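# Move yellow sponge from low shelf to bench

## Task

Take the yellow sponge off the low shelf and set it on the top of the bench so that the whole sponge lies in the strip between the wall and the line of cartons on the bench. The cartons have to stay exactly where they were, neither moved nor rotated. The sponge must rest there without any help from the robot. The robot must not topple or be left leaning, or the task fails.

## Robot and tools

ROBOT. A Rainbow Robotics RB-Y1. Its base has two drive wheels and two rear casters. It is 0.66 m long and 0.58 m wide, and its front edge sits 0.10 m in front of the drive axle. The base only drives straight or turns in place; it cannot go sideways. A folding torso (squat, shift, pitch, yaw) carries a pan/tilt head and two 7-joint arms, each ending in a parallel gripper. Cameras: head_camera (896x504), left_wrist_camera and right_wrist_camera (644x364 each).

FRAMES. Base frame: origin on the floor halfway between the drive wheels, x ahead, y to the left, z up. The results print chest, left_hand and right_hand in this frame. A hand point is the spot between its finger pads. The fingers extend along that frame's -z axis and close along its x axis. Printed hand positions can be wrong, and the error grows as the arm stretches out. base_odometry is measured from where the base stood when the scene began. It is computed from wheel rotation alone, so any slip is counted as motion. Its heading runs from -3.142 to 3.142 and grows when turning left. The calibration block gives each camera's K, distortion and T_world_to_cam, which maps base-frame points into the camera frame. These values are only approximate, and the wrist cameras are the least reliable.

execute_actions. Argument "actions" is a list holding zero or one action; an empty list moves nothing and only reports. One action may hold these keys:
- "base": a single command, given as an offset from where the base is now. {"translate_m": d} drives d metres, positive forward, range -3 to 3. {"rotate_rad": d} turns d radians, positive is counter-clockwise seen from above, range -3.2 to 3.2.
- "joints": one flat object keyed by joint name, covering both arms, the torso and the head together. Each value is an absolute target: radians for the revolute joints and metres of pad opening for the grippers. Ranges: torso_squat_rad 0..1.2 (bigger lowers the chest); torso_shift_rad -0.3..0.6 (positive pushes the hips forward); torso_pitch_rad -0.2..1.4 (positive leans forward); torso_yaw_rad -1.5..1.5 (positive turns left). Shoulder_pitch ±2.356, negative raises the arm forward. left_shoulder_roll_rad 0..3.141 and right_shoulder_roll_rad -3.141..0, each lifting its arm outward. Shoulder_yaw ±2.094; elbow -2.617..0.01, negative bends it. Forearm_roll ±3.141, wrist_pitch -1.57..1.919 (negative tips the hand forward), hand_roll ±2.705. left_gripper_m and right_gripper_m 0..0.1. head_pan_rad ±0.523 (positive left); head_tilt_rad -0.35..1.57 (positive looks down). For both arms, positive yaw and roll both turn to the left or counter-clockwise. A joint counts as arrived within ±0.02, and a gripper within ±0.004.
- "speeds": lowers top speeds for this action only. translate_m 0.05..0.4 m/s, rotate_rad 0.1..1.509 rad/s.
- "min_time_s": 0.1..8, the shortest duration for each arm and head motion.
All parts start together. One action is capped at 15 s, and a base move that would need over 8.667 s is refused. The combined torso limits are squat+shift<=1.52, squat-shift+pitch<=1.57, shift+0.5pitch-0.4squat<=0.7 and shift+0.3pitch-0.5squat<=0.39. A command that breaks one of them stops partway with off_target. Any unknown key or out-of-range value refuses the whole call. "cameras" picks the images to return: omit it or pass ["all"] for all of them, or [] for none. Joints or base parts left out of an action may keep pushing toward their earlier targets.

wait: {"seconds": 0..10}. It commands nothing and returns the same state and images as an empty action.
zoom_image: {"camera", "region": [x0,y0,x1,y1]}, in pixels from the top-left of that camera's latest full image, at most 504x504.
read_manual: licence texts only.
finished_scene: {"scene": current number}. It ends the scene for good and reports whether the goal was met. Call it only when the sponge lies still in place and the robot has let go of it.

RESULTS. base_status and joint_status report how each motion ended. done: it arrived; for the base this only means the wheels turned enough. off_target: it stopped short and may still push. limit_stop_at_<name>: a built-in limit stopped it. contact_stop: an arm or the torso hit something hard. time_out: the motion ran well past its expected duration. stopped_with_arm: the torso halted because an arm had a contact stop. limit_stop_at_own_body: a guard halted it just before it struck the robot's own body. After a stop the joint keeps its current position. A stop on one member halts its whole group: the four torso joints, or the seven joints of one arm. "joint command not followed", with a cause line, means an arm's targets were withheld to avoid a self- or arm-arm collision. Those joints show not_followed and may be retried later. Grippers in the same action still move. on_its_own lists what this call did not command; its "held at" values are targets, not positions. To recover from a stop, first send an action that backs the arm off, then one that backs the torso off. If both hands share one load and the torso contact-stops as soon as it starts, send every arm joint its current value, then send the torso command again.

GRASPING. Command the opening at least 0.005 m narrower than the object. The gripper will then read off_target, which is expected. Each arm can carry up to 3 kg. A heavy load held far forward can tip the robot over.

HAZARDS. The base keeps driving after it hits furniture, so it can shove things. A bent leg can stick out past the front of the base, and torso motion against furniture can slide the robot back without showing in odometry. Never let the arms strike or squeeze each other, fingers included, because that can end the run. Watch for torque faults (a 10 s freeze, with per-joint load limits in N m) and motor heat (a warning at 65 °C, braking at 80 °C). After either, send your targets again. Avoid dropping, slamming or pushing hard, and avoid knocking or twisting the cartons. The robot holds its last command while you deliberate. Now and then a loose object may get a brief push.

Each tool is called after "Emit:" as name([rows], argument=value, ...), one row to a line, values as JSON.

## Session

Emit:
execute_actions(actions=[])

Scene clock: 0.00 s.
base_odometry: x=+0.000 y=+0.000 heading=+0.000 (m, m, rad; odometry frame)
base_status: not commanded
joint_positions: torso_squat_rad=+0.350 torso_shift_rad=+0.000 torso_pitch_rad=+0.001 torso_yaw_rad=+0.000 left_shoulder_pitch_rad=+0.022 left_shoulder_roll_rad=+0.047 left_shoulder_yaw_rad=-0.027 left_elbow_rad=-0.144 left_forearm_roll_rad=+0.010 left_wrist_pitch_rad=+0.014 left_hand_roll_rad=-0.001 left_gripper_m=+0.101 right_shoulder_pitch_rad=-0.015 right_shoulder_roll_rad=-0.025 right_shoulder_yaw_rad=-0.032 right_elbow_rad=-0.274 right_forearm_roll_rad=+0.021 right_wrist_pitch_rad=-0.017 right_hand_roll_rad=+0.017 right_gripper_m=+0.101 head_pan_rad=+0.001 head_tilt_rad=+0.401
joint_status: not commanded
chest: x=-0.2274 y=-0.0004 z=+1.2476 quat_wxyz=(+1.000, +0.000, +0.001, +0.000) (m; base frame)
left_hand: x=-0.1772 y=+0.2542 z=+0.5648 quat_wxyz=(+0.998, +0.022, -0.054, -0.007) (m; base frame)
right_hand: x=-0.0814 y=-0.2424 z=+0.5778 quat_wxyz=(+0.988, -0.017, -0.151, +0.007) (m; base frame)
pictures: head_camera, left_wrist_camera, right_wrist_camera
camera_calibration (this result's frames):
head_camera: T_world_to_cam=[[0.0257781, -0.998371, -0.0508994, 0.0831188], [-0.382329, 0.0371992, -0.923277, 1.31744], [0.923666, 0.0432606, -0.380748, 0.682054], [0, 0, 0, 1]] pos_world=[-0.128437, 0.00446974, 1.48028]
left_wrist_camera: T_world_to_cam=[[0.994338, 0.0127907, 0.10549, 0.114491], [-0.0510047, -0.813448, 0.579397, -0.0886555], [0.0932215, -0.581497, -0.80819, 0.708942], [0, 0, 0, 1]] pos_world=[-0.184454, 0.338667, 0.612249]
right_wrist_camera: T_world_to_cam=[[-0.947383, -0.026948, -0.318966, 0.10194], [-0.21001, 0.804345, 0.555811, -0.104806], [0.241581, 0.593552, -0.767682, 0.69449], [0, 0, 0, 1]] pos_world=[-0.0932095, -0.325168, 0.623916]
Images, in order (width x height): head_camera 896x504, left_wrist_camera 644x364, right_wrist_camera 644x364.

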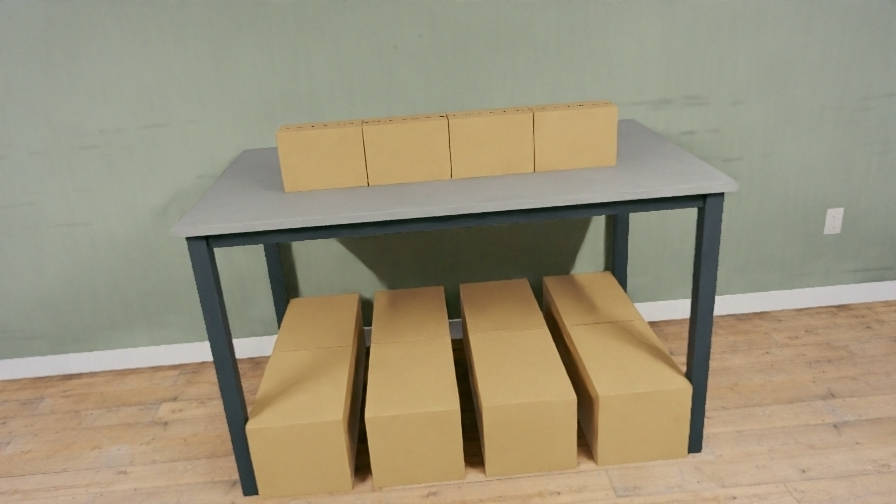

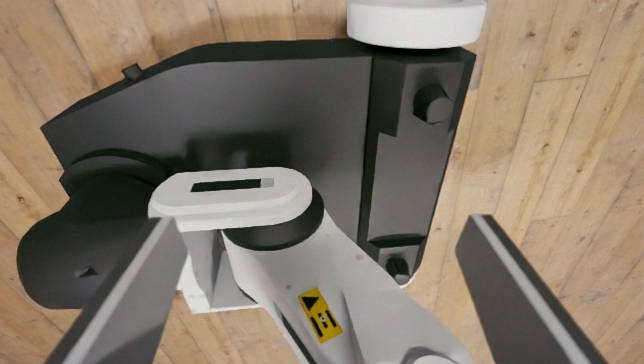

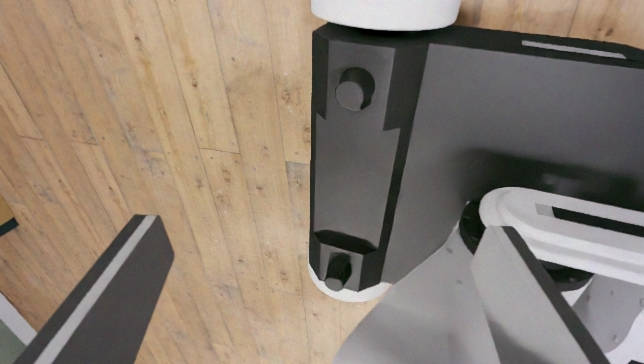

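Emit:
execute_actions([
  {"base": {"rotate_rad": 1.67}, "joints": {"head_pan_rad": 0.0, "head_tilt_rad": 0.45}},
], cameras=["head_camera"])

Scene clock: 13.13 s.
base_odometry: x=+0.000 y=+0.000 heading=+1.670 (m, m, rad; odometry frame)
base_status: done
joint_positions: torso_squat_rad=+0.350 torso_shift_rad=+0.000 torso_pitch_rad=+0.001 torso_yaw_rad=+0.000 left_shoulder_pitch_rad=+0.022 left_shoulder_roll_rad=+0.047 left_shoulder_yaw_rad=-0.027 left_elbow_rad=-0.144 left_forearm_roll_rad=+0.010 left_wrist_pitch_rad=+0.014 left_hand_roll_rad=-0.001 left_gripper_m=+0.101 right_shoulder_pitch_rad=-0.015 right_shoulder_roll_rad=-0.025 right_shoulder_yaw_rad=-0.032 right_elbow_rad=-0.274 right_forearm_roll_rad=+0.021 right_wrist_pitch_rad=-0.017 right_hand_roll_rad=+0.017 right_gripper_m=+0.101 head_pan_rad=+0.000 head_tilt_rad=+0.450
joint_status: all done
chest: x=-0.2274 y=-0.0004 z=+1.2476 quat_wxyz=(+1.000, +0.000, +0.001, +0.000) (m; base frame)
left_hand: x=-0.1772 y=+0.2542 z=+0.5648 quat_wxyz=(+0.998, +0.023, -0.054, -0.007) (m; base frame)
right_hand: x=-0.0814 y=-0.2424 z=+0.5778 quat_wxyz=(+0.988, -0.017, -0.151, +0.007) (m; base frame)
pictures: head_camera
camera_calibration (this result's frames):
head_camera: T_world_to_cam=[[0.0224764, -0.998388, -0.0521216, 0.0841548], [-0.427029, 0.0375521, -0.903458, 1.27956], [0.903958, 0.0425639, -0.425497, 0.742835], [0, 0, 0, 1]] pos_world=[-0.126972, 0.00435078, 1.47649]
Images, in order (width x height): head_camera 896x504.

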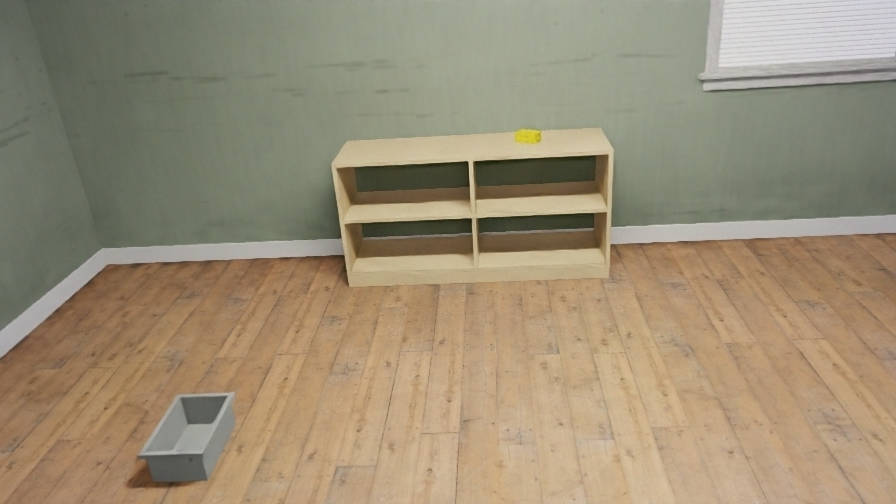

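Emit:
zoom_image(camera="head_camera", region=[320, 110, 630, 300])

Region (320, 110, 630, 300) of head_camera's 896x504 image, scaled by 1.626, with more detail than that image has; it fills the top 309 rows of this view, and the rest is white.

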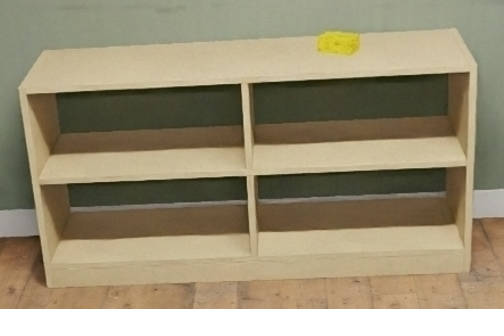

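Emit:
zoom_image(camera="head_camera", region=[490, 115, 570, 160])

Region (490, 115, 570, 160) of head_camera's 896x504 image, scaled by 6.300, with more detail than that image has; it fills the top 284 rows of this view, and the rest is white.

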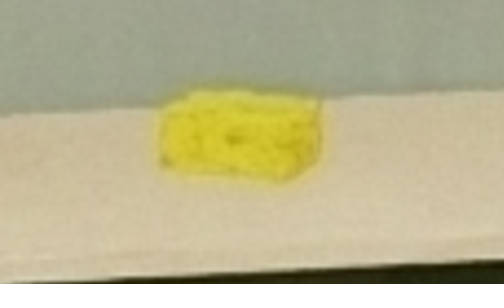

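Emit:
execute_actions([
  {"base": {"rotate_rad": -0.172}},
], cameras=[])

Emit:
execute_actions([
  {"base": {"translate_m": 2.46}, "joints": {"torso_pitch_rad": 0.65, "left_shoulder_pitch_rad": -1.259, "left_shoulder_roll_rad": 0.238, "left_shoulder_yaw_rad": 0.332, "left_elbow_rad": -0.864, "left_forearm_roll_rad": 0.0, "left_wrist_pitch_rad": 1.454, "left_hand_roll_rad": -0.25, "left_gripper_m": 0.1, "right_shoulder_pitch_rad": -0.62, "right_shoulder_roll_rad": -0.07, "right_shoulder_yaw_rad": -0.2, "right_elbow_rad": -0.05, "head_pan_rad": 0.2, "head_tilt_rad": 0.5}, "min_time_s": 4},
])

Scene clock: 59.20 s.
base_odometry: x=+0.000 y=+0.000 heading=+1.498 (m, m, rad; odometry frame)
base_status: done
joint_positions: torso_squat_rad=+0.350 torso_shift_rad=+0.000 torso_pitch_rad=+0.001 torso_yaw_rad=+0.000 left_shoulder_pitch_rad=+0.022 left_shoulder_roll_rad=+0.047 left_shoulder_yaw_rad=-0.027 left_elbow_rad=-0.144 left_forearm_roll_rad=+0.010 left_wrist_pitch_rad=+0.014 left_hand_roll_rad=-0.001 left_gripper_m=+0.101 right_shoulder_pitch_rad=-0.015 right_shoulder_roll_rad=-0.025 right_shoulder_yaw_rad=-0.032 right_elbow_rad=-0.274 right_forearm_roll_rad=+0.021 right_wrist_pitch_rad=-0.017 right_hand_roll_rad=+0.017 right_gripper_m=+0.101 head_pan_rad=+0.000 head_tilt_rad=+0.450
joint_status: not commanded
chest: x=-0.2274 y=-0.0004 z=+1.2476 quat_wxyz=(+1.000, +0.000, +0.001, +0.000) (m; base frame)
left_hand: x=-0.1772 y=+0.2542 z=+0.5648 quat_wxyz=(+0.998, +0.022, -0.054, -0.007) (m; base frame)
right_hand: x=-0.0814 y=-0.2424 z=+0.5778 quat_wxyz=(+0.988, -0.017, -0.151, +0.007) (m; base frame)
pictures: none
No camera images: the call's "cameras" was empty. Leave "cameras" out to get every camera's image.

Scene clock: 66.70 s.
base_odometry: x=+0.178 y=+2.454 heading=+1.499 (m, m, rad; odometry frame)
base_status: done
joint_positions: torso_squat_rad=+0.350 torso_shift_rad=+0.000 torso_pitch_rad=+0.650 torso_yaw_rad=+0.000 left_shoulder_pitch_rad=-1.259 left_shoulder_roll_rad=+0.238 left_shoulder_yaw_rad=+0.332 left_elbow_rad=-0.864 left_forearm_roll_rad=+0.000 left_wrist_pitch_rad=+1.454 left_hand_roll_rad=-0.250 left_gripper_m=+0.100 right_shoulder_pitch_rad=-0.620 right_shoulder_roll_rad=-0.070 right_shoulder_yaw_rad=-0.200 right_elbow_rad=-0.050 right_forearm_roll_rad=+0.021 right_wrist_pitch_rad=-0.017 right_hand_roll_rad=+0.017 right_gripper_m=+0.101 head_pan_rad=+0.200 head_tilt_rad=+0.500
joint_status: all done
chest: x=-0.0405 y=-0.0004 z=+1.1845 quat_wxyz=(+0.948, +0.000, +0.319, +0.000) (m; base frame)
left_hand: x=+0.4383 y=+0.2198 z=+0.7452 quat_wxyz=(+0.992, +0.000, +0.000, -0.125) (m; base frame)
right_hand: x=-0.0076 y=-0.2265 z=+0.4844 quat_wxyz=(+1.000, -0.004, -0.005, +0.019) (m; base frame)
pictures: head_camera, left_wrist_camera, right_wrist_camera
camera_calibration (this result's frames):
head_camera: T_world_to_cam=[[0.141448, -0.974501, -0.174185, 0.22203], [-0.906519, -0.0568076, -0.418326, 0.704762], [0.397764, 0.217073, -0.891438, 1.08848], [0, 0, 0, 1]] pos_world=[0.174514, 0.0201235, 1.30381]
left_wrist_camera: T_world_to_cam=[[0.975655, -0.219304, -0.00199317, -0.376804], [-0.171494, -0.768558, 0.616367, -0.174428], [-0.136704, -0.60102, -0.787456, 0.866962], [0, 0, 0, 1]] pos_world=[0.456234, 0.304368, 0.789455]
right_wrist_camera: T_world_to_cam=[[-0.998447, -0.0459137, -0.0315417, -0.00142579], [-0.0556149, 0.789607, 0.611087, -0.0791396], [-0.00315173, 0.611893, -0.790935, 0.609076], [0, 0, 0, 1]] pos_world=[-0.00390528, -0.310265, 0.530055]
Images, in order (width x height): head_camera 896x504, left_wrist_camera 644x364, right_wrist_camera 644x364.

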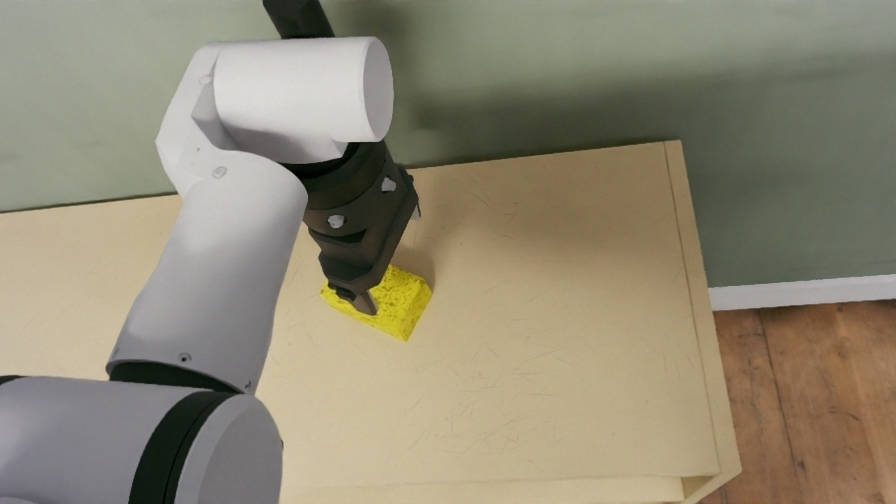

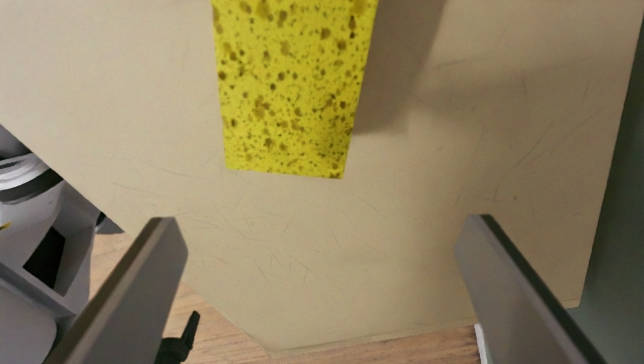

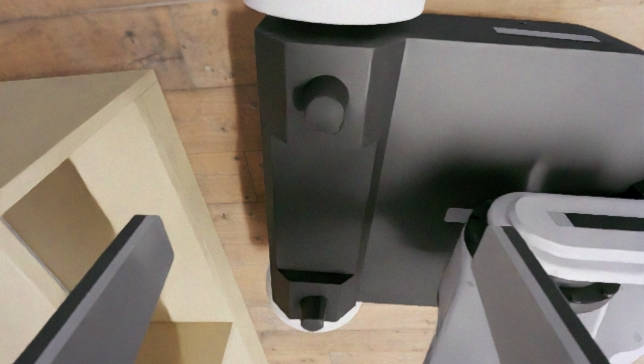

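Emit:
execute_actions(actions=[])

Scene clock: 83.27 s.
base_odometry: x=+0.178 y=+2.454 heading=+1.499 (m, m, rad; odometry frame)
base_status: done
joint_positions: torso_squat_rad=+0.350 torso_shift_rad=+0.000 torso_pitch_rad=+0.650 torso_yaw_rad=+0.000 left_shoulder_pitch_rad=-1.259 left_shoulder_roll_rad=+0.238 left_shoulder_yaw_rad=+0.332 left_elbow_rad=-0.864 left_forearm_roll_rad=+0.000 left_wrist_pitch_rad=+1.454 left_hand_roll_rad=-0.250 left_gripper_m=+0.100 right_shoulder_pitch_rad=-0.620 right_shoulder_roll_rad=-0.070 right_shoulder_yaw_rad=-0.200 right_elbow_rad=-0.050 right_forearm_roll_rad=+0.021 right_wrist_pitch_rad=-0.017 right_hand_roll_rad=+0.017 right_gripper_m=+0.101 head_pan_rad=+0.200 head_tilt_rad=+0.500
joint_status: all done
chest: x=-0.0405 y=-0.0004 z=+1.1845 quat_wxyz=(+0.948, +0.000, +0.319, +0.000) (m; base frame)
left_hand: x=+0.4383 y=+0.2198 z=+0.7452 quat_wxyz=(+0.992, +0.000, +0.000, -0.125) (m; base frame)
right_hand: x=-0.0076 y=-0.2265 z=+0.4844 quat_wxyz=(+1.000, -0.004, -0.005, +0.019) (m; base frame)
pictures: head_camera, left_wrist_camera, right_wrist_camera
camera_calibration (this result's frames):
head_camera: T_world_to_cam=[[0.14145, -0.974501, -0.174184, 0.22203], [-0.906515, -0.0568078, -0.418333, 0.704764], [0.397771, 0.217073, -0.891435, 1.08848], [0, 0, 0, 1]] pos_world=[0.174506, 0.0201237, 1.30381]
left_wrist_camera: T_world_to_cam=[[0.975655, -0.219304, -0.00198532, -0.376806], [-0.171499, -0.768558, 0.616366, -0.174428], [-0.136697, -0.601019, -0.787458, 0.866963], [0, 0, 0, 1]] pos_world=[0.45623, 0.304368, 0.789461]
right_wrist_camera: T_world_to_cam=[[-0.998447, -0.045914, -0.0315499, -0.00142346], [-0.0556201, 0.789607, 0.611087, -0.0791405], [-0.0031454, 0.611892, -0.790935, 0.609077], [0, 0, 0, 1]] pos_world=[-0.00390725, -0.310265, 0.530057]
Images, in order (width x height): head_camera 896x504, left_wrist_camera 644x364, right_wrist_camera 644x364.

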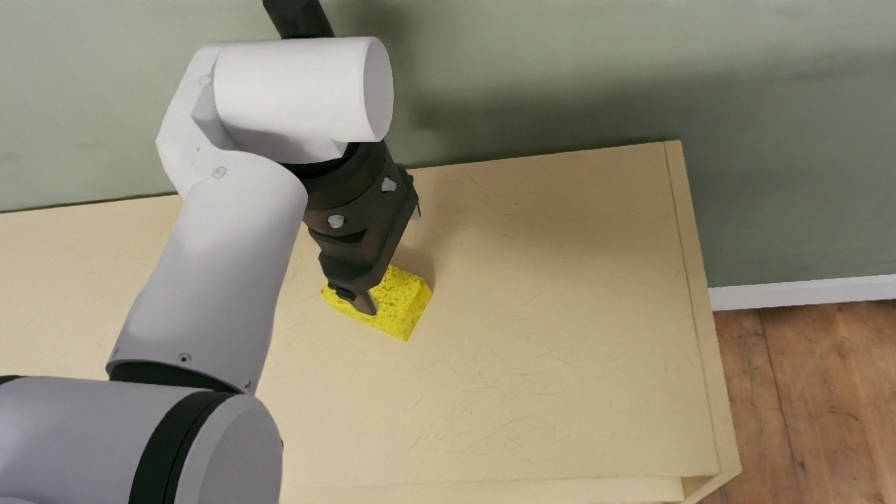

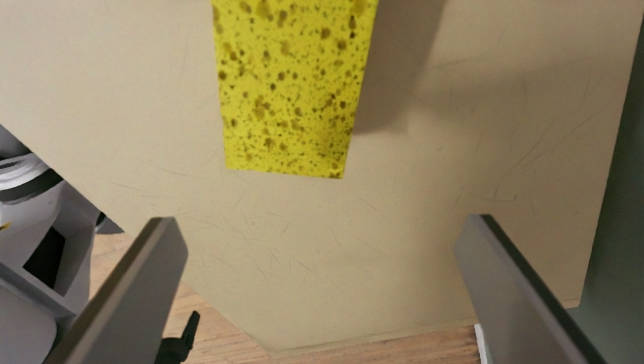

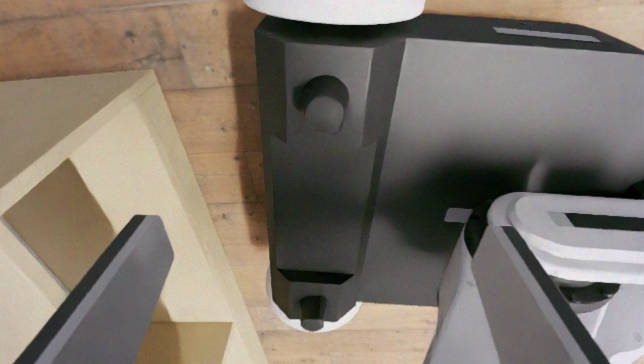

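Emit:
execute_actions([
  {"joints": {"left_shoulder_pitch_rad": -1.238, "left_shoulder_roll_rad": 0.292, "left_shoulder_yaw_rad": 0.417, "left_hand_roll_rad": -0.435, "torso_squat_rad": 0.5}},
], cameras=["left_wrist_camera", "head_camera"])

Scene clock: 131.03 s.
base_odometry: x=+0.178 y=+2.454 heading=+1.499 (m, m, rad; odometry frame)
base_status: not commanded
joint_positions: torso_squat_rad=+0.500 torso_shift_rad=+0.000 torso_pitch_rad=+0.650 torso_yaw_rad=+0.000 left_shoulder_pitch_rad=-1.238 left_shoulder_roll_rad=+0.292 left_shoulder_yaw_rad=+0.417 left_elbow_rad=-0.864 left_forearm_roll_rad=+0.000 left_wrist_pitch_rad=+1.454 left_hand_roll_rad=-0.435 left_gripper_m=+0.100 right_shoulder_pitch_rad=-0.620 right_shoulder_roll_rad=-0.070 right_shoulder_yaw_rad=-0.200 right_elbow_rad=-0.050 right_forearm_roll_rad=+0.021 right_wrist_pitch_rad=-0.017 right_hand_roll_rad=+0.017 right_gripper_m=+0.101 head_pan_rad=+0.200 head_tilt_rad=+0.500
joint_status: all done
chest: x=-0.0406 y=-0.0004 z=+1.1412 quat_wxyz=(+0.948, +0.000, +0.319, +0.000) (m; base frame)
left_hand: x=+0.4361 y=+0.2646 z=+0.7022 quat_wxyz=(+0.986, +0.000, +0.000, -0.165) (m; base frame)
right_hand: x=-0.0076 y=-0.2265 z=+0.4411 quat_wxyz=(+1.000, -0.004, -0.005, +0.019) (m; base frame)
pictures: head_camera, left_wrist_camera
camera_calibration (this result's frames):
head_camera: T_world_to_cam=[[0.1415, -0.974492, -0.174195, 0.214517], [-0.906459, -0.0568205, -0.418455, 0.686715], [0.397883, 0.217112, -0.891376, 1.04985], [0, 0, 0, 1]] pos_world=[0.174408, 0.0201309, 1.26054]
left_wrist_camera: T_world_to_cam=[[0.954851, -0.297079, -0.00157123, -0.335568], [-0.233068, -0.752368, 0.616135, -0.0910467], [-0.184223, -0.587951, -0.787639, 0.877141], [0, 0, 0, 1]] pos_world=[0.460787, 0.347525, 0.74644]
Images, in order (width x height): head_camera 896x504, left_wrist_camera 644x364.

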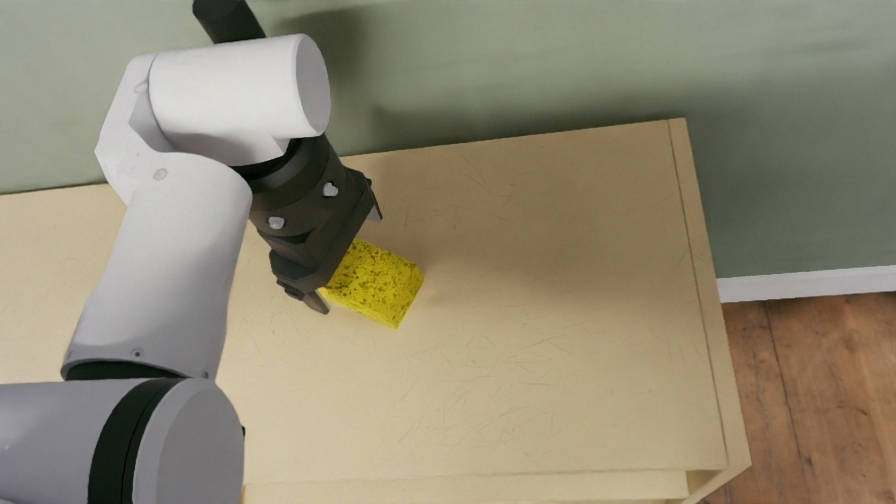

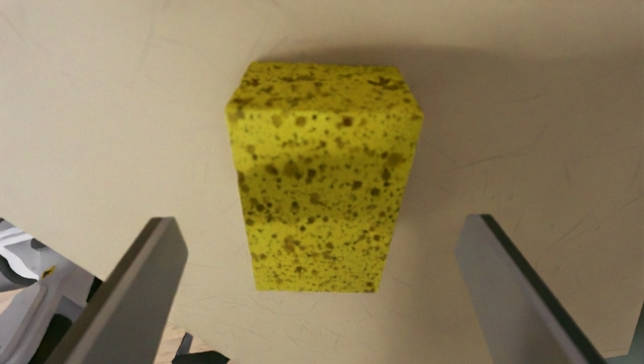

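Emit:
execute_actions([
  {"joints": {"torso_squat_rad": 0.62}},
], cameras=["left_wrist_camera"])

Emit:
execute_actions([
  {"joints": {"left_gripper_m": 0.045}},
], cameras=["left_wrist_camera", "head_camera"])

Scene clock: 143.30 s.
base_odometry: x=+0.178 y=+2.454 heading=+1.499 (m, m, rad; odometry frame)
base_status: not commanded
joint_positions: torso_squat_rad=+0.620 torso_shift_rad=+0.000 torso_pitch_rad=+0.650 torso_yaw_rad=+0.000 left_shoulder_pitch_rad=-1.238 left_shoulder_roll_rad=+0.292 left_shoulder_yaw_rad=+0.417 left_elbow_rad=-0.864 left_forearm_roll_rad=+0.000 left_wrist_pitch_rad=+1.454 left_hand_roll_rad=-0.435 left_gripper_m=+0.100 right_shoulder_pitch_rad=-0.620 right_shoulder_roll_rad=-0.070 right_shoulder_yaw_rad=-0.200 right_elbow_rad=-0.050 right_forearm_roll_rad=+0.021 right_wrist_pitch_rad=-0.017 right_hand_roll_rad=+0.017 right_gripper_m=+0.101 head_pan_rad=+0.200 head_tilt_rad=+0.500
joint_status: all done
chest: x=-0.0406 y=-0.0004 z=+1.0965 quat_wxyz=(+0.948, +0.000, +0.319, +0.000) (m; base frame)
left_hand: x=+0.4361 y=+0.2647 z=+0.6576 quat_wxyz=(+0.986, +0.000, +0.000, -0.165) (m; base frame)
right_hand: x=-0.0076 y=-0.2265 z=+0.3965 quat_wxyz=(+1.000, -0.004, -0.005, +0.019) (m; base frame)
pictures: left_wrist_camera
camera_calibration (this result's frames):
left_wrist_camera: T_world_to_cam=[[0.954852, -0.297077, -0.00160685, -0.335585], [-0.233042, -0.752367, 0.616145, -0.0635714], [-0.184252, -0.587953, -0.787631, 0.842012], [0, 0, 0, 1]] pos_world=[0.460761, 0.34754, 0.701824]
Images, in order (width x height): left_wrist_camera 644x364.

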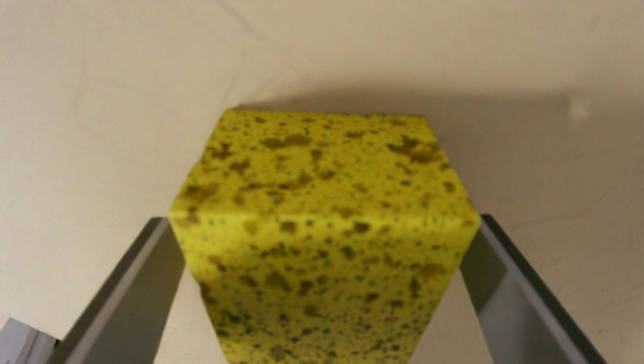

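Scene clock: 144.33 s.
base_odometry: x=+0.178 y=+2.454 heading=+1.499 (m, m, rad; odometry frame)
base_status: not commanded
joint_positions: torso_squat_rad=+0.620 torso_shift_rad=+0.000 torso_pitch_rad=+0.650 torso_yaw_rad=+0.000 left_shoulder_pitch_rad=-1.238 left_shoulder_roll_rad=+0.292 left_shoulder_yaw_rad=+0.417 left_elbow_rad=-0.864 left_forearm_roll_rad=+0.000 left_wrist_pitch_rad=+1.454 left_hand_roll_rad=-0.435 left_gripper_m=+0.058 right_shoulder_pitch_rad=-0.620 right_shoulder_roll_rad=-0.070 right_shoulder_yaw_rad=-0.200 right_elbow_rad=-0.050 right_forearm_roll_rad=+0.021 right_wrist_pitch_rad=-0.017 right_hand_roll_rad=+0.017 right_gripper_m=+0.101 head_pan_rad=+0.200 head_tilt_rad=+0.500
joint_status: left_gripper_m off_target (ended at +0.058, target +0.045)
chest: x=-0.0406 y=-0.0004 z=+1.0965 quat_wxyz=(+0.948, +0.000, +0.319, +0.000) (m; base frame)
left_hand: x=+0.4361 y=+0.2647 z=+0.6576 quat_wxyz=(+0.986, +0.000, +0.000, -0.165) (m; base frame)
right_hand: x=-0.0076 y=-0.2265 z=+0.3965 quat_wxyz=(+1.000, -0.004, -0.005, +0.019) (m; base frame)
pictures: head_camera, left_wrist_camera
camera_calibration (this result's frames):
head_camera: T_world_to_cam=[[0.141498, -0.974492, -0.174196, 0.206764], [-0.906465, -0.0568213, -0.418441, 0.668028], [0.397869, 0.217111, -0.891382, 1.0101], [0, 0, 0, 1]] pos_world=[0.1744, 0.0201446, 1.21593]
left_wrist_camera: T_world_to_cam=[[0.954852, -0.297077, -0.00160637, -0.335586], [-0.233043, -0.752367, 0.616145, -0.0635712], [-0.184251, -0.587953, -0.787631, 0.842012], [0, 0, 0, 1]] pos_world=[0.460762, 0.347539, 0.701825]
Images, in order (width x height): head_camera 896x504, left_wrist_camera 644x364.

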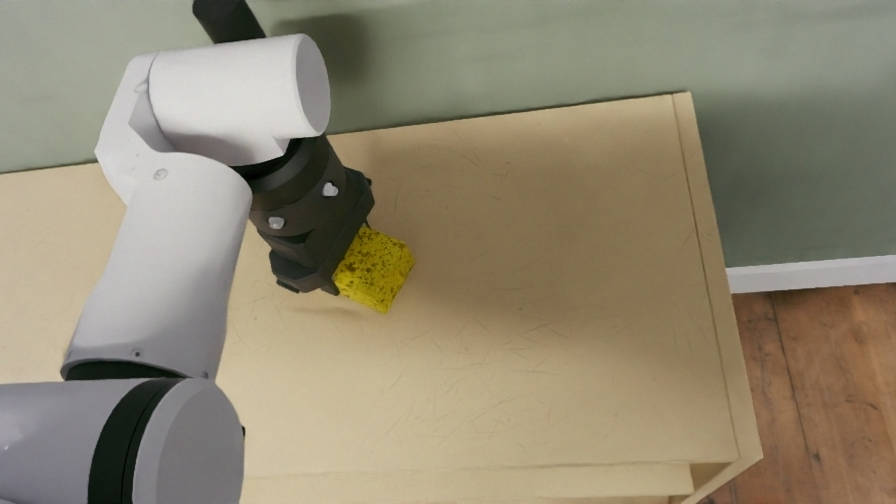

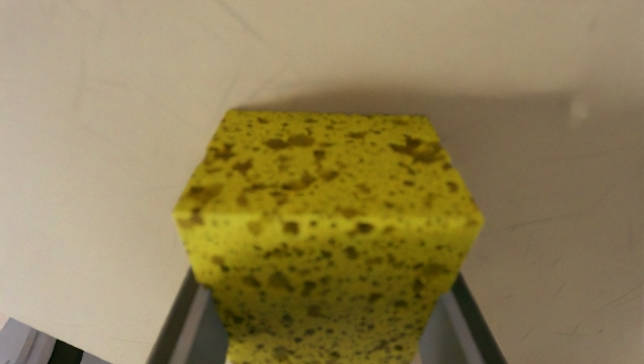

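Emit:
execute_actions([
  {"base": {"translate_m": -0.45}, "joints": {"torso_squat_rad": 0.0, "torso_pitch_rad": 0.1, "right_shoulder_pitch_rad": -0.2, "head_pan_rad": 0.0, "head_tilt_rad": 0.45}, "min_time_s": 2},
], cameras=["left_wrist_camera", "head_camera"])

Scene clock: 214.03 s.
base_odometry: x=+0.145 y=+2.005 heading=+1.500 (m, m, rad; odometry frame)
base_status: done
joint_positions: torso_squat_rad=+0.000 torso_shift_rad=+0.000 torso_pitch_rad=+0.100 torso_yaw_rad=+0.000 left_shoulder_pitch_rad=-1.238 left_shoulder_roll_rad=+0.292 left_shoulder_yaw_rad=+0.417 left_elbow_rad=-0.864 left_forearm_roll_rad=+0.000 left_wrist_pitch_rad=+1.454 left_hand_roll_rad=-0.435 left_gripper_m=+0.058 right_shoulder_pitch_rad=-0.200 right_shoulder_roll_rad=-0.070 right_shoulder_yaw_rad=-0.200 right_elbow_rad=-0.050 right_forearm_roll_rad=+0.021 right_wrist_pitch_rad=-0.017 right_hand_roll_rad=+0.017 right_gripper_m=+0.101 head_pan_rad=+0.000 head_tilt_rad=+0.450
joint_status: all done
chest: x=-0.1969 y=-0.0004 z=+1.2884 quat_wxyz=(+0.999, +0.000, +0.050, +0.000) (m; base frame)
left_hand: x=+0.4389 y=+0.2645 z=+1.1633 quat_wxyz=(+0.949, +0.045, -0.268, -0.158) (m; base frame)
right_hand: x=-0.0906 y=-0.2719 z=+0.6122 quat_wxyz=(+0.995, -0.032, -0.081, -0.048) (m; base frame)
pictures: head_camera, left_wrist_camera
camera_calibration (this result's frames):
head_camera: T_world_to_cam=[[0.0173072, -0.998387, -0.0540658, 0.0870914], [-0.5139, 0.0375023, -0.85703, 1.25253], [0.857676, 0.0426171, -0.512422, 0.835556], [0, 0, 0, 1]] pos_world=[-0.0744711, 0.00436924, 1.50632]
left_wrist_camera: T_world_to_cam=[[0.814815, -0.297252, 0.497713, -0.856884], [-0.520878, -0.752269, 0.403456, -0.000923854], [0.254486, -0.58799, -0.767792, 1.02512], [0, 0, 0, 1]] pos_world=[0.436843, 0.347352, 1.21393]
Images, in order (width x height): head_camera 896x504, left_wrist_camera 644x364.

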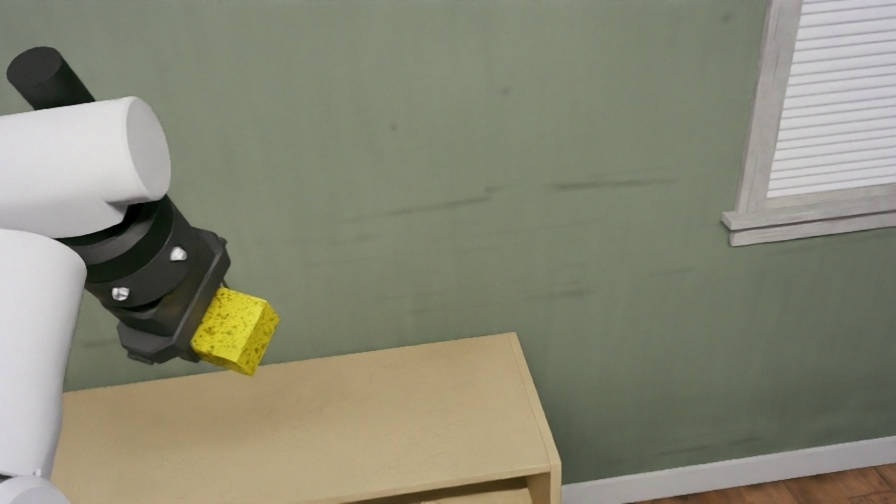

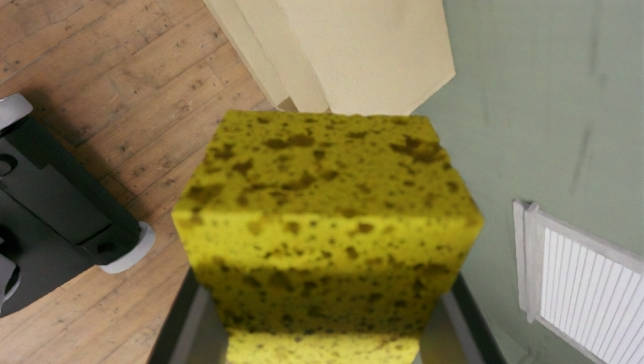

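Emit:
execute_actions([
  {"base": {"rotate_rad": -1.957}, "joints": {"left_shoulder_pitch_rad": -0.5, "left_shoulder_roll_rad": 0.04, "left_shoulder_yaw_rad": 0.165, "left_elbow_rad": -1.9, "left_wrist_pitch_rad": 1.9, "left_hand_roll_rad": 0.0, "head_pan_rad": -0.15, "head_tilt_rad": 0.32}, "min_time_s": 3},
], cameras=["left_wrist_camera", "head_camera"])

Scene clock: 238.97 s.
base_odometry: x=+0.145 y=+2.005 heading=-0.457 (m, m, rad; odometry frame)
base_status: done
joint_positions: torso_squat_rad=+0.000 torso_shift_rad=+0.000 torso_pitch_rad=+0.100 torso_yaw_rad=+0.000 left_shoulder_pitch_rad=-0.500 left_shoulder_roll_rad=+0.040 left_shoulder_yaw_rad=+0.165 left_elbow_rad=-1.900 left_forearm_roll_rad=+0.000 left_wrist_pitch_rad=+1.900 left_hand_roll_rad=+0.000 left_gripper_m=+0.058 right_shoulder_pitch_rad=-0.200 right_shoulder_roll_rad=-0.070 right_shoulder_yaw_rad=-0.200 right_elbow_rad=-0.050 right_forearm_roll_rad=+0.021 right_wrist_pitch_rad=-0.017 right_hand_roll_rad=+0.017 right_gripper_m=+0.101 head_pan_rad=-0.150 head_tilt_rad=+0.320
joint_status: all done
chest: x=-0.1969 y=-0.0004 z=+1.2884 quat_wxyz=(+0.999, +0.000, +0.050, +0.000) (m; base frame)
left_hand: x=+0.2406 y=+0.2200 z=+1.0501 quat_wxyz=(+0.982, +0.000, -0.186, +0.000) (m; base frame)
right_hand: x=-0.0906 y=-0.2720 z=+0.6122 quat_wxyz=(+0.995, -0.032, -0.081, -0.048) (m; base frame)
pictures: head_camera, left_wrist_camera
camera_calibration (this result's frames):
head_camera: T_world_to_cam=[[-0.124694, -0.991525, -0.036453, 0.0389224], [-0.389541, 0.0827124, -0.917287, 1.36133], [0.912529, -0.100181, -0.396554, 0.671907], [0, 0, 0, 1]] pos_world=[-0.0779875, -0.00669418, 1.5166]
left_wrist_camera: T_world_to_cam=[[0.931092, 0.0292655, 0.36361, -0.611157], [-0.20272, -0.787175, 0.58246, -0.348891], [0.303271, -0.616035, -0.726999, 0.914158], [0, 0, 0, 1]] pos_world=[0.221079, 0.3064, 1.09003]
Images, in order (width x height): head_camera 896x504, left_wrist_camera 644x364.

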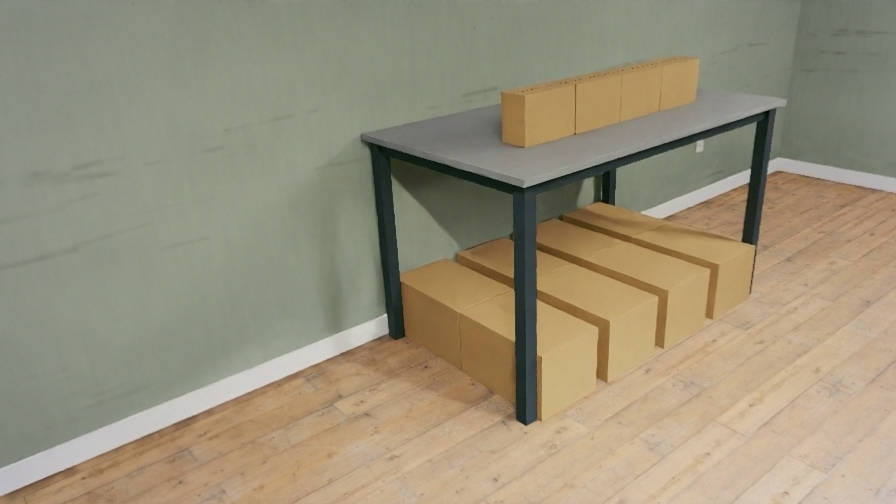

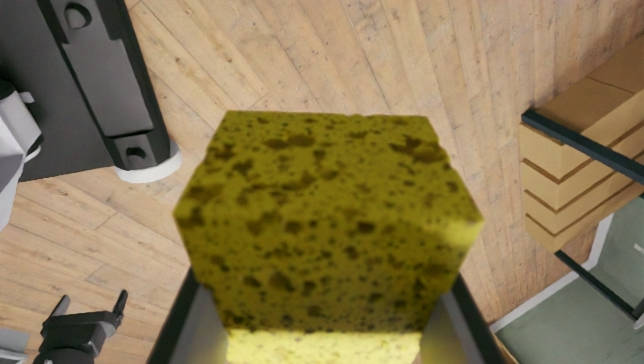

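Let me zoom in for precise pixel measurements.

Emit:
zoom_image(camera="head_camera", region=[340, 40, 640, 240])

Emit:
zoom_image(camera="head_camera", region=[340, 240, 640, 440])

Region (340, 40, 640, 240) of head_camera's 896x504 image, scaled by 1.680, with more detail than that image has.

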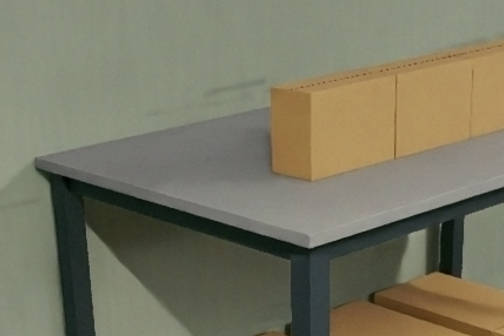

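Region (340, 240, 640, 440) of head_camera's 896x504 image, scaled by 1.680, with more detail than that image has.

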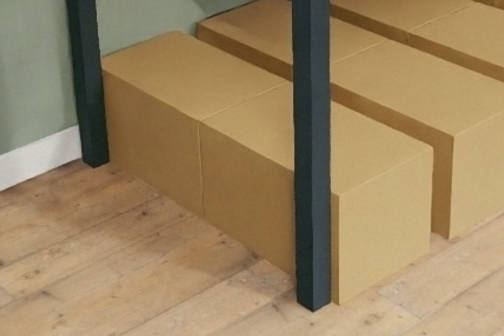

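Emit:
execute_actions([
  {"base": {"translate_m": 1.98}, "joints": {"head_pan_rad": -0.5, "head_tilt_rad": 0.6}},
], cameras=["head_camera"])

Scene clock: 288.47 s.
base_odometry: x=+1.922 y=+1.131 heading=-0.457 (m, m, rad; odometry frame)
base_status: done
joint_positions: torso_squat_rad=+0.000 torso_shift_rad=+0.000 torso_pitch_rad=+0.100 torso_yaw_rad=+0.000 left_shoulder_pitch_rad=-0.500 left_shoulder_roll_rad=+0.040 left_shoulder_yaw_rad=+0.165 left_elbow_rad=-1.900 left_forearm_roll_rad=+0.000 left_wrist_pitch_rad=+1.900 left_hand_roll_rad=+0.000 left_gripper_m=+0.058 right_shoulder_pitch_rad=-0.200 right_shoulder_roll_rad=-0.070 right_shoulder_yaw_rad=-0.200 right_elbow_rad=-0.050 right_forearm_roll_rad=+0.021 right_wrist_pitch_rad=-0.017 right_hand_roll_rad=+0.017 right_gripper_m=+0.101 head_pan_rad=-0.500 head_tilt_rad=+0.600
joint_status: all done
chest: x=-0.1969 y=-0.0004 z=+1.2884 quat_wxyz=(+0.999, +0.000, +0.050, +0.000) (m; base frame)
left_hand: x=+0.2405 y=+0.2200 z=+1.0500 quat_wxyz=(+0.983, +0.000, -0.186, +0.000) (m; base frame)
right_hand: x=-0.0906 y=-0.2720 z=+0.6122 quat_wxyz=(+0.995, -0.032, -0.081, -0.048) (m; base frame)
pictures: head_camera
camera_calibration (this result's frames):
head_camera: T_world_to_cam=[[-0.468933, -0.883198, -0.00798577, -0.0566364], [-0.550932, 0.299559, -0.778934, 1.13098], [0.690345, -0.360868, -0.627055, 0.97957], [0, 0, 0, 1]] pos_world=[-0.0797077, -0.0353211, 1.49475]
Images, in order (width x height): head_camera 896x504.

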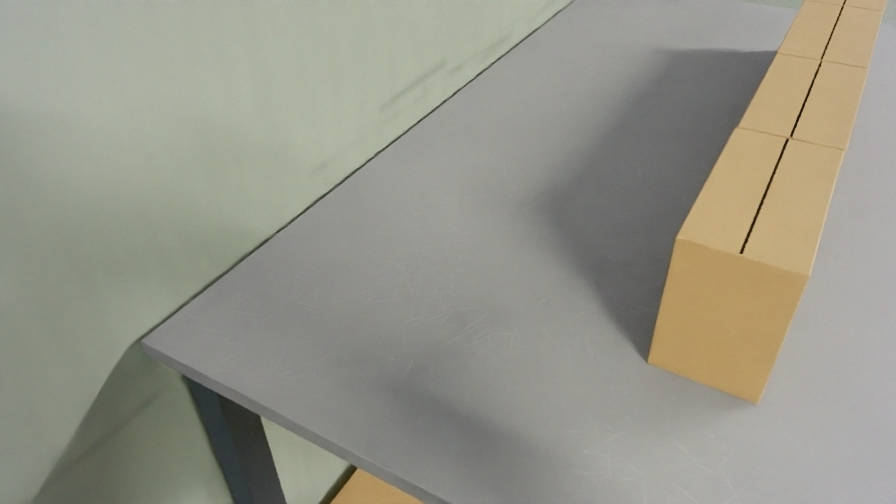

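Emit:
execute_actions([
  {"base": {"rotate_rad": -1.01}, "joints": {"left_shoulder_pitch_rad": -1.296, "left_shoulder_roll_rad": 0.25, "left_shoulder_yaw_rad": 0.335, "left_elbow_rad": -0.849, "left_wrist_pitch_rad": 1.728, "left_hand_roll_rad": 0.0, "torso_pitch_rad": 0.2, "head_pan_rad": 0.0, "head_tilt_rad": 0.7}, "min_time_s": 2.5},
], cameras=["head_camera", "left_wrist_camera"])

Scene clock: 323.20 s.
base_odometry: x=+1.922 y=+1.131 heading=-1.466 (m, m, rad; odometry frame)
base_status: done
joint_positions: torso_squat_rad=+0.000 torso_shift_rad=+0.000 torso_pitch_rad=+0.200 torso_yaw_rad=+0.000 left_shoulder_pitch_rad=-1.296 left_shoulder_roll_rad=+0.250 left_shoulder_yaw_rad=+0.335 left_elbow_rad=-0.849 left_forearm_roll_rad=+0.000 left_wrist_pitch_rad=+1.728 left_hand_roll_rad=+0.000 left_gripper_m=+0.058 right_shoulder_pitch_rad=-0.200 right_shoulder_roll_rad=-0.070 right_shoulder_yaw_rad=-0.200 right_elbow_rad=-0.050 right_forearm_roll_rad=+0.021 right_wrist_pitch_rad=-0.017 right_hand_roll_rad=+0.017 right_gripper_m=+0.101 head_pan_rad=+0.000 head_tilt_rad=+0.700
joint_status: all done
chest: x=-0.1663 y=-0.0004 z=+1.2838 quat_wxyz=(+0.995, +0.000, +0.100, +0.000) (m; base frame)
left_hand: x=+0.4041 y=+0.2192 z=+1.0939 quat_wxyz=(+0.995, +0.000, -0.100, -0.001) (m; base frame)
right_hand: x=-0.1281 y=-0.2720 z=+0.6003 quat_wxyz=(+0.998, -0.034, -0.031, -0.046) (m; base frame)
pictures: head_camera, left_wrist_camera
camera_calibration (this result's frames):
head_camera: T_world_to_cam=[[-0.00214498, -0.998388, -0.0567252, 0.0876085], [-0.776662, 0.0373954, -0.628807, 0.905562], [0.629914, 0.0427075, -0.77549, 1.1518], [0, 0, 0, 1]] pos_world=[-0.0220312, 0.00441296, 1.4676]
left_wrist_camera: T_world_to_cam=[[0.980122, 0.027711, 0.196451, -0.615936], [-0.0997186, -0.787221, 0.608555, -0.411993], [0.171514, -0.616048, -0.768809, 0.994921], [0, 0, 0, 1]] pos_world=[0.391966, 0.305658, 1.13663]
Images, in order (width x height): head_camera 896x504, left_wrist_camera 644x364.

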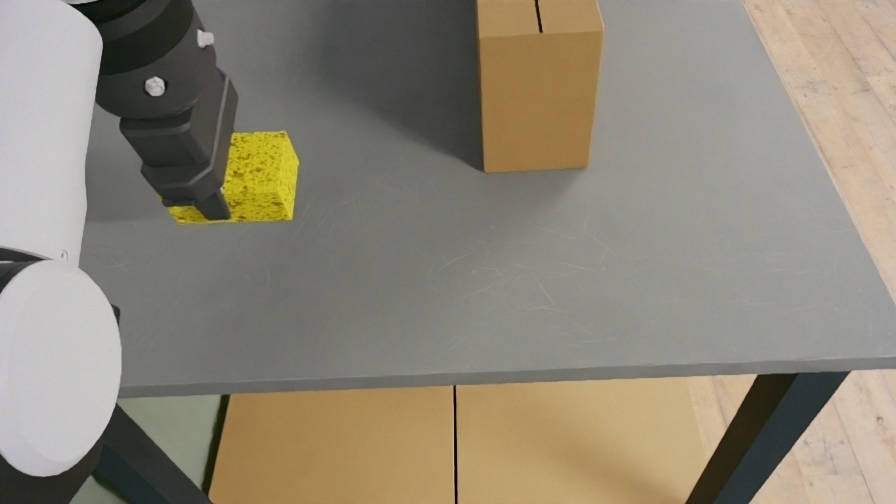

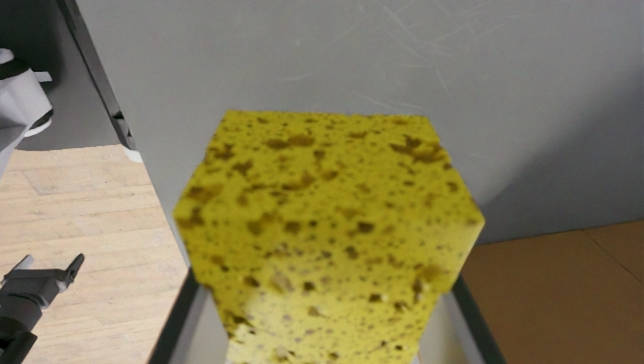

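Emit:
execute_actions([
  {"base": {"translate_m": 0.24}, "joints": {"torso_pitch_rad": 0.37, "head_tilt_rad": 0.6, "head_pan_rad": 0.1}},
], cameras=["head_camera", "left_wrist_camera"])

Scene clock: 335.33 s.
base_odometry: x=+1.947 y=+0.893 heading=-1.467 (m, m, rad; odometry frame)
base_status: done
joint_positions: torso_squat_rad=+0.000 torso_shift_rad=+0.000 torso_pitch_rad=+0.370 torso_yaw_rad=+0.000 left_shoulder_pitch_rad=-1.296 left_shoulder_roll_rad=+0.250 left_shoulder_yaw_rad=+0.335 left_elbow_rad=-0.849 left_forearm_roll_rad=+0.000 left_wrist_pitch_rad=+1.728 left_hand_roll_rad=+0.000 left_gripper_m=+0.058 right_shoulder_pitch_rad=-0.200 right_shoulder_roll_rad=-0.070 right_shoulder_yaw_rad=-0.200 right_elbow_rad=-0.050 right_forearm_roll_rad=+0.021 right_wrist_pitch_rad=-0.017 right_hand_roll_rad=+0.017 right_gripper_m=+0.101 head_pan_rad=+0.100 head_tilt_rad=+0.600
joint_status: all done
chest: x=-0.1159 y=-0.0004 z=+1.2690 quat_wxyz=(+0.983, +0.000, +0.184, +0.000) (m; base frame)
left_hand: x=+0.4142 y=+0.2193 z=+0.9854 quat_wxyz=(+1.000, +0.000, -0.015, -0.001) (m; base frame)
right_hand: x=-0.1938 y=-0.2720 z=+0.5889 quat_wxyz=(+0.997, -0.038, +0.054, -0.043) (m; base frame)
pictures: head_camera, left_wrist_camera
camera_calibration (this result's frames):
head_camera: T_world_to_cam=[[0.086738, -0.991933, -0.0924448, 0.139961], [-0.819648, -0.0183108, -0.572574, 0.869276], [0.566263, 0.125436, -0.814624, 1.13372], [0, 0, 0, 1]] pos_world=[0.058375, 0.0125386, 1.43422]
left_wrist_camera: T_world_to_cam=[[0.999227, 0.0277803, 0.0278064, -0.446274], [0.00472684, -0.787235, 0.616636, -0.396129], [0.0390204, -0.616028, -0.786757, 0.982348], [0, 0, 0, 1]] pos_world=[0.40947, 0.305705, 1.02955]
Images, in order (width x height): head_camera 896x504, left_wrist_camera 644x364.

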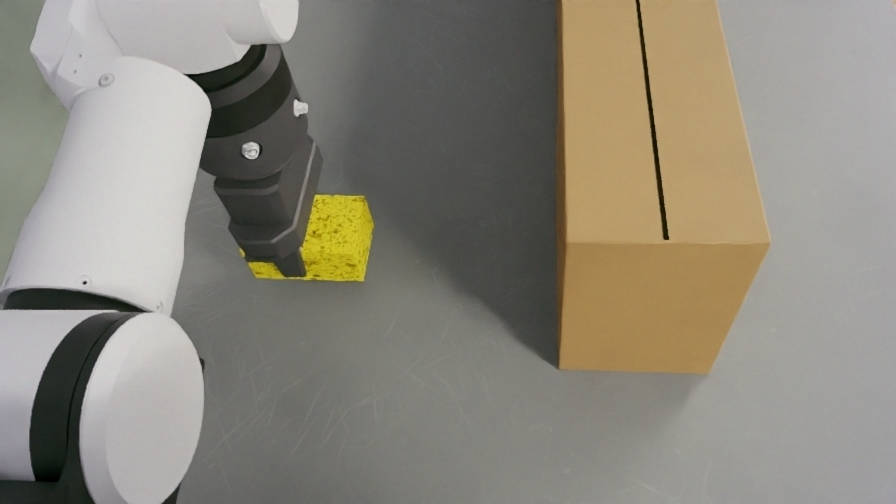

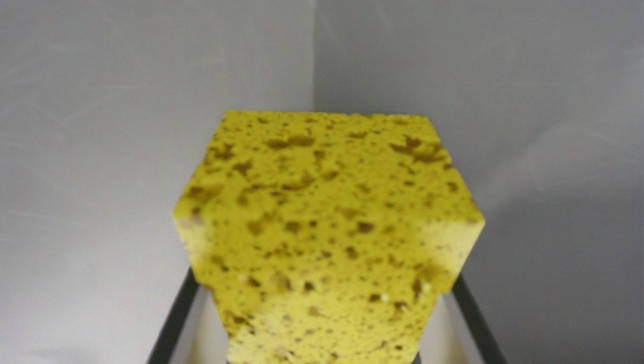

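Emit:
execute_actions([
  {"joints": {"torso_pitch_rad": 0.4}},
], cameras=["head_camera", "left_wrist_camera"])

Scene clock: 342.33 s.
base_odometry: x=+1.947 y=+0.893 heading=-1.467 (m, m, rad; odometry frame)
base_status: not commanded
joint_positions: torso_squat_rad=+0.000 torso_shift_rad=+0.000 torso_pitch_rad=+0.400 torso_yaw_rad=+0.000 left_shoulder_pitch_rad=-1.296 left_shoulder_roll_rad=+0.250 left_shoulder_yaw_rad=+0.335 left_elbow_rad=-0.849 left_forearm_roll_rad=+0.000 left_wrist_pitch_rad=+1.728 left_hand_roll_rad=+0.000 left_gripper_m=+0.058 right_shoulder_pitch_rad=-0.200 right_shoulder_roll_rad=-0.070 right_shoulder_yaw_rad=-0.200 right_elbow_rad=-0.050 right_forearm_roll_rad=+0.021 right_wrist_pitch_rad=-0.017 right_hand_roll_rad=+0.017 right_gripper_m=+0.101 head_pan_rad=+0.100 head_tilt_rad=+0.600
joint_status: all done
chest: x=-0.1072 y=-0.0004 z=+1.2655 quat_wxyz=(+0.980, +0.000, +0.199, +0.000) (m; base frame)
left_hand: x=+0.4141 y=+0.2193 z=+0.9662 quat_wxyz=(+1.000, +0.000, +0.000, -0.001) (m; base frame)
right_hand: x=-0.2055 y=-0.2720 z=+0.5881 quat_wxyz=(+0.996, -0.039, +0.069, -0.042) (m; base frame)
pictures: head_camera, left_wrist_camera
camera_calibration (this result's frames):
head_camera: T_world_to_cam=[[0.0839379, -0.991932, -0.0950018, 0.141828], [-0.836432, -0.0183174, -0.547765, 0.841145], [0.541606, 0.125441, -0.831221, 1.14437], [0, 0, 0, 1]] pos_world=[0.0718578, 0.012541, 1.42545]
left_wrist_camera: T_world_to_cam=[[0.999611, 0.0277936, -0.00215531, -0.416825], [0.0232172, -0.787236, 0.616215, -0.391508], [0.0154301, -0.616026, -0.787575, 0.977779], [0, 0, 0, 1]] pos_world=[0.410665, 0.305713, 1.01043]
Images, in order (width x height): head_camera 896x504, left_wrist_camera 644x364.

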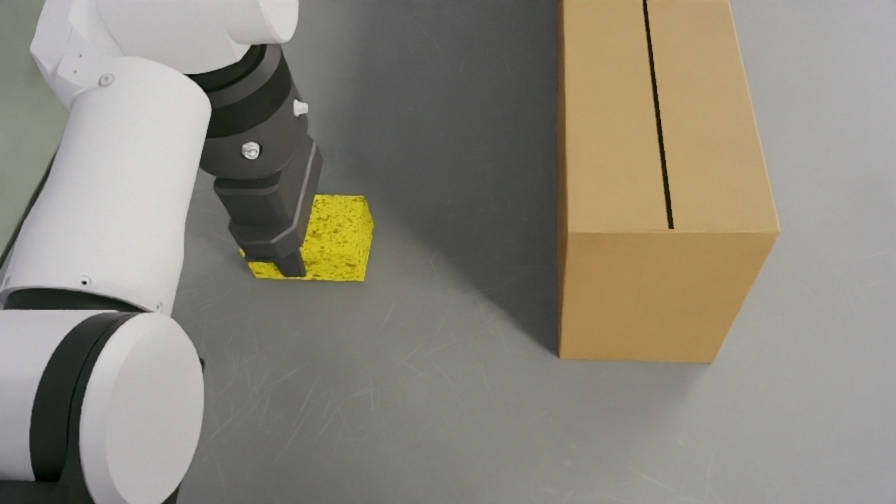

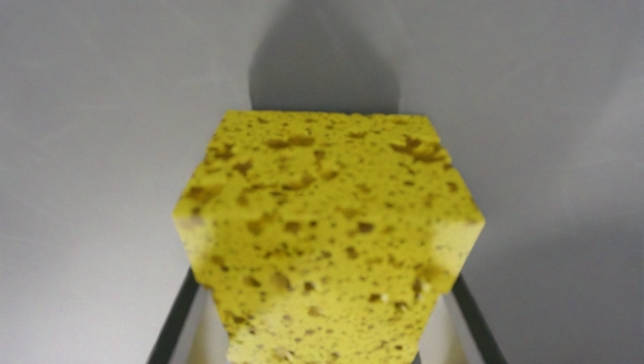

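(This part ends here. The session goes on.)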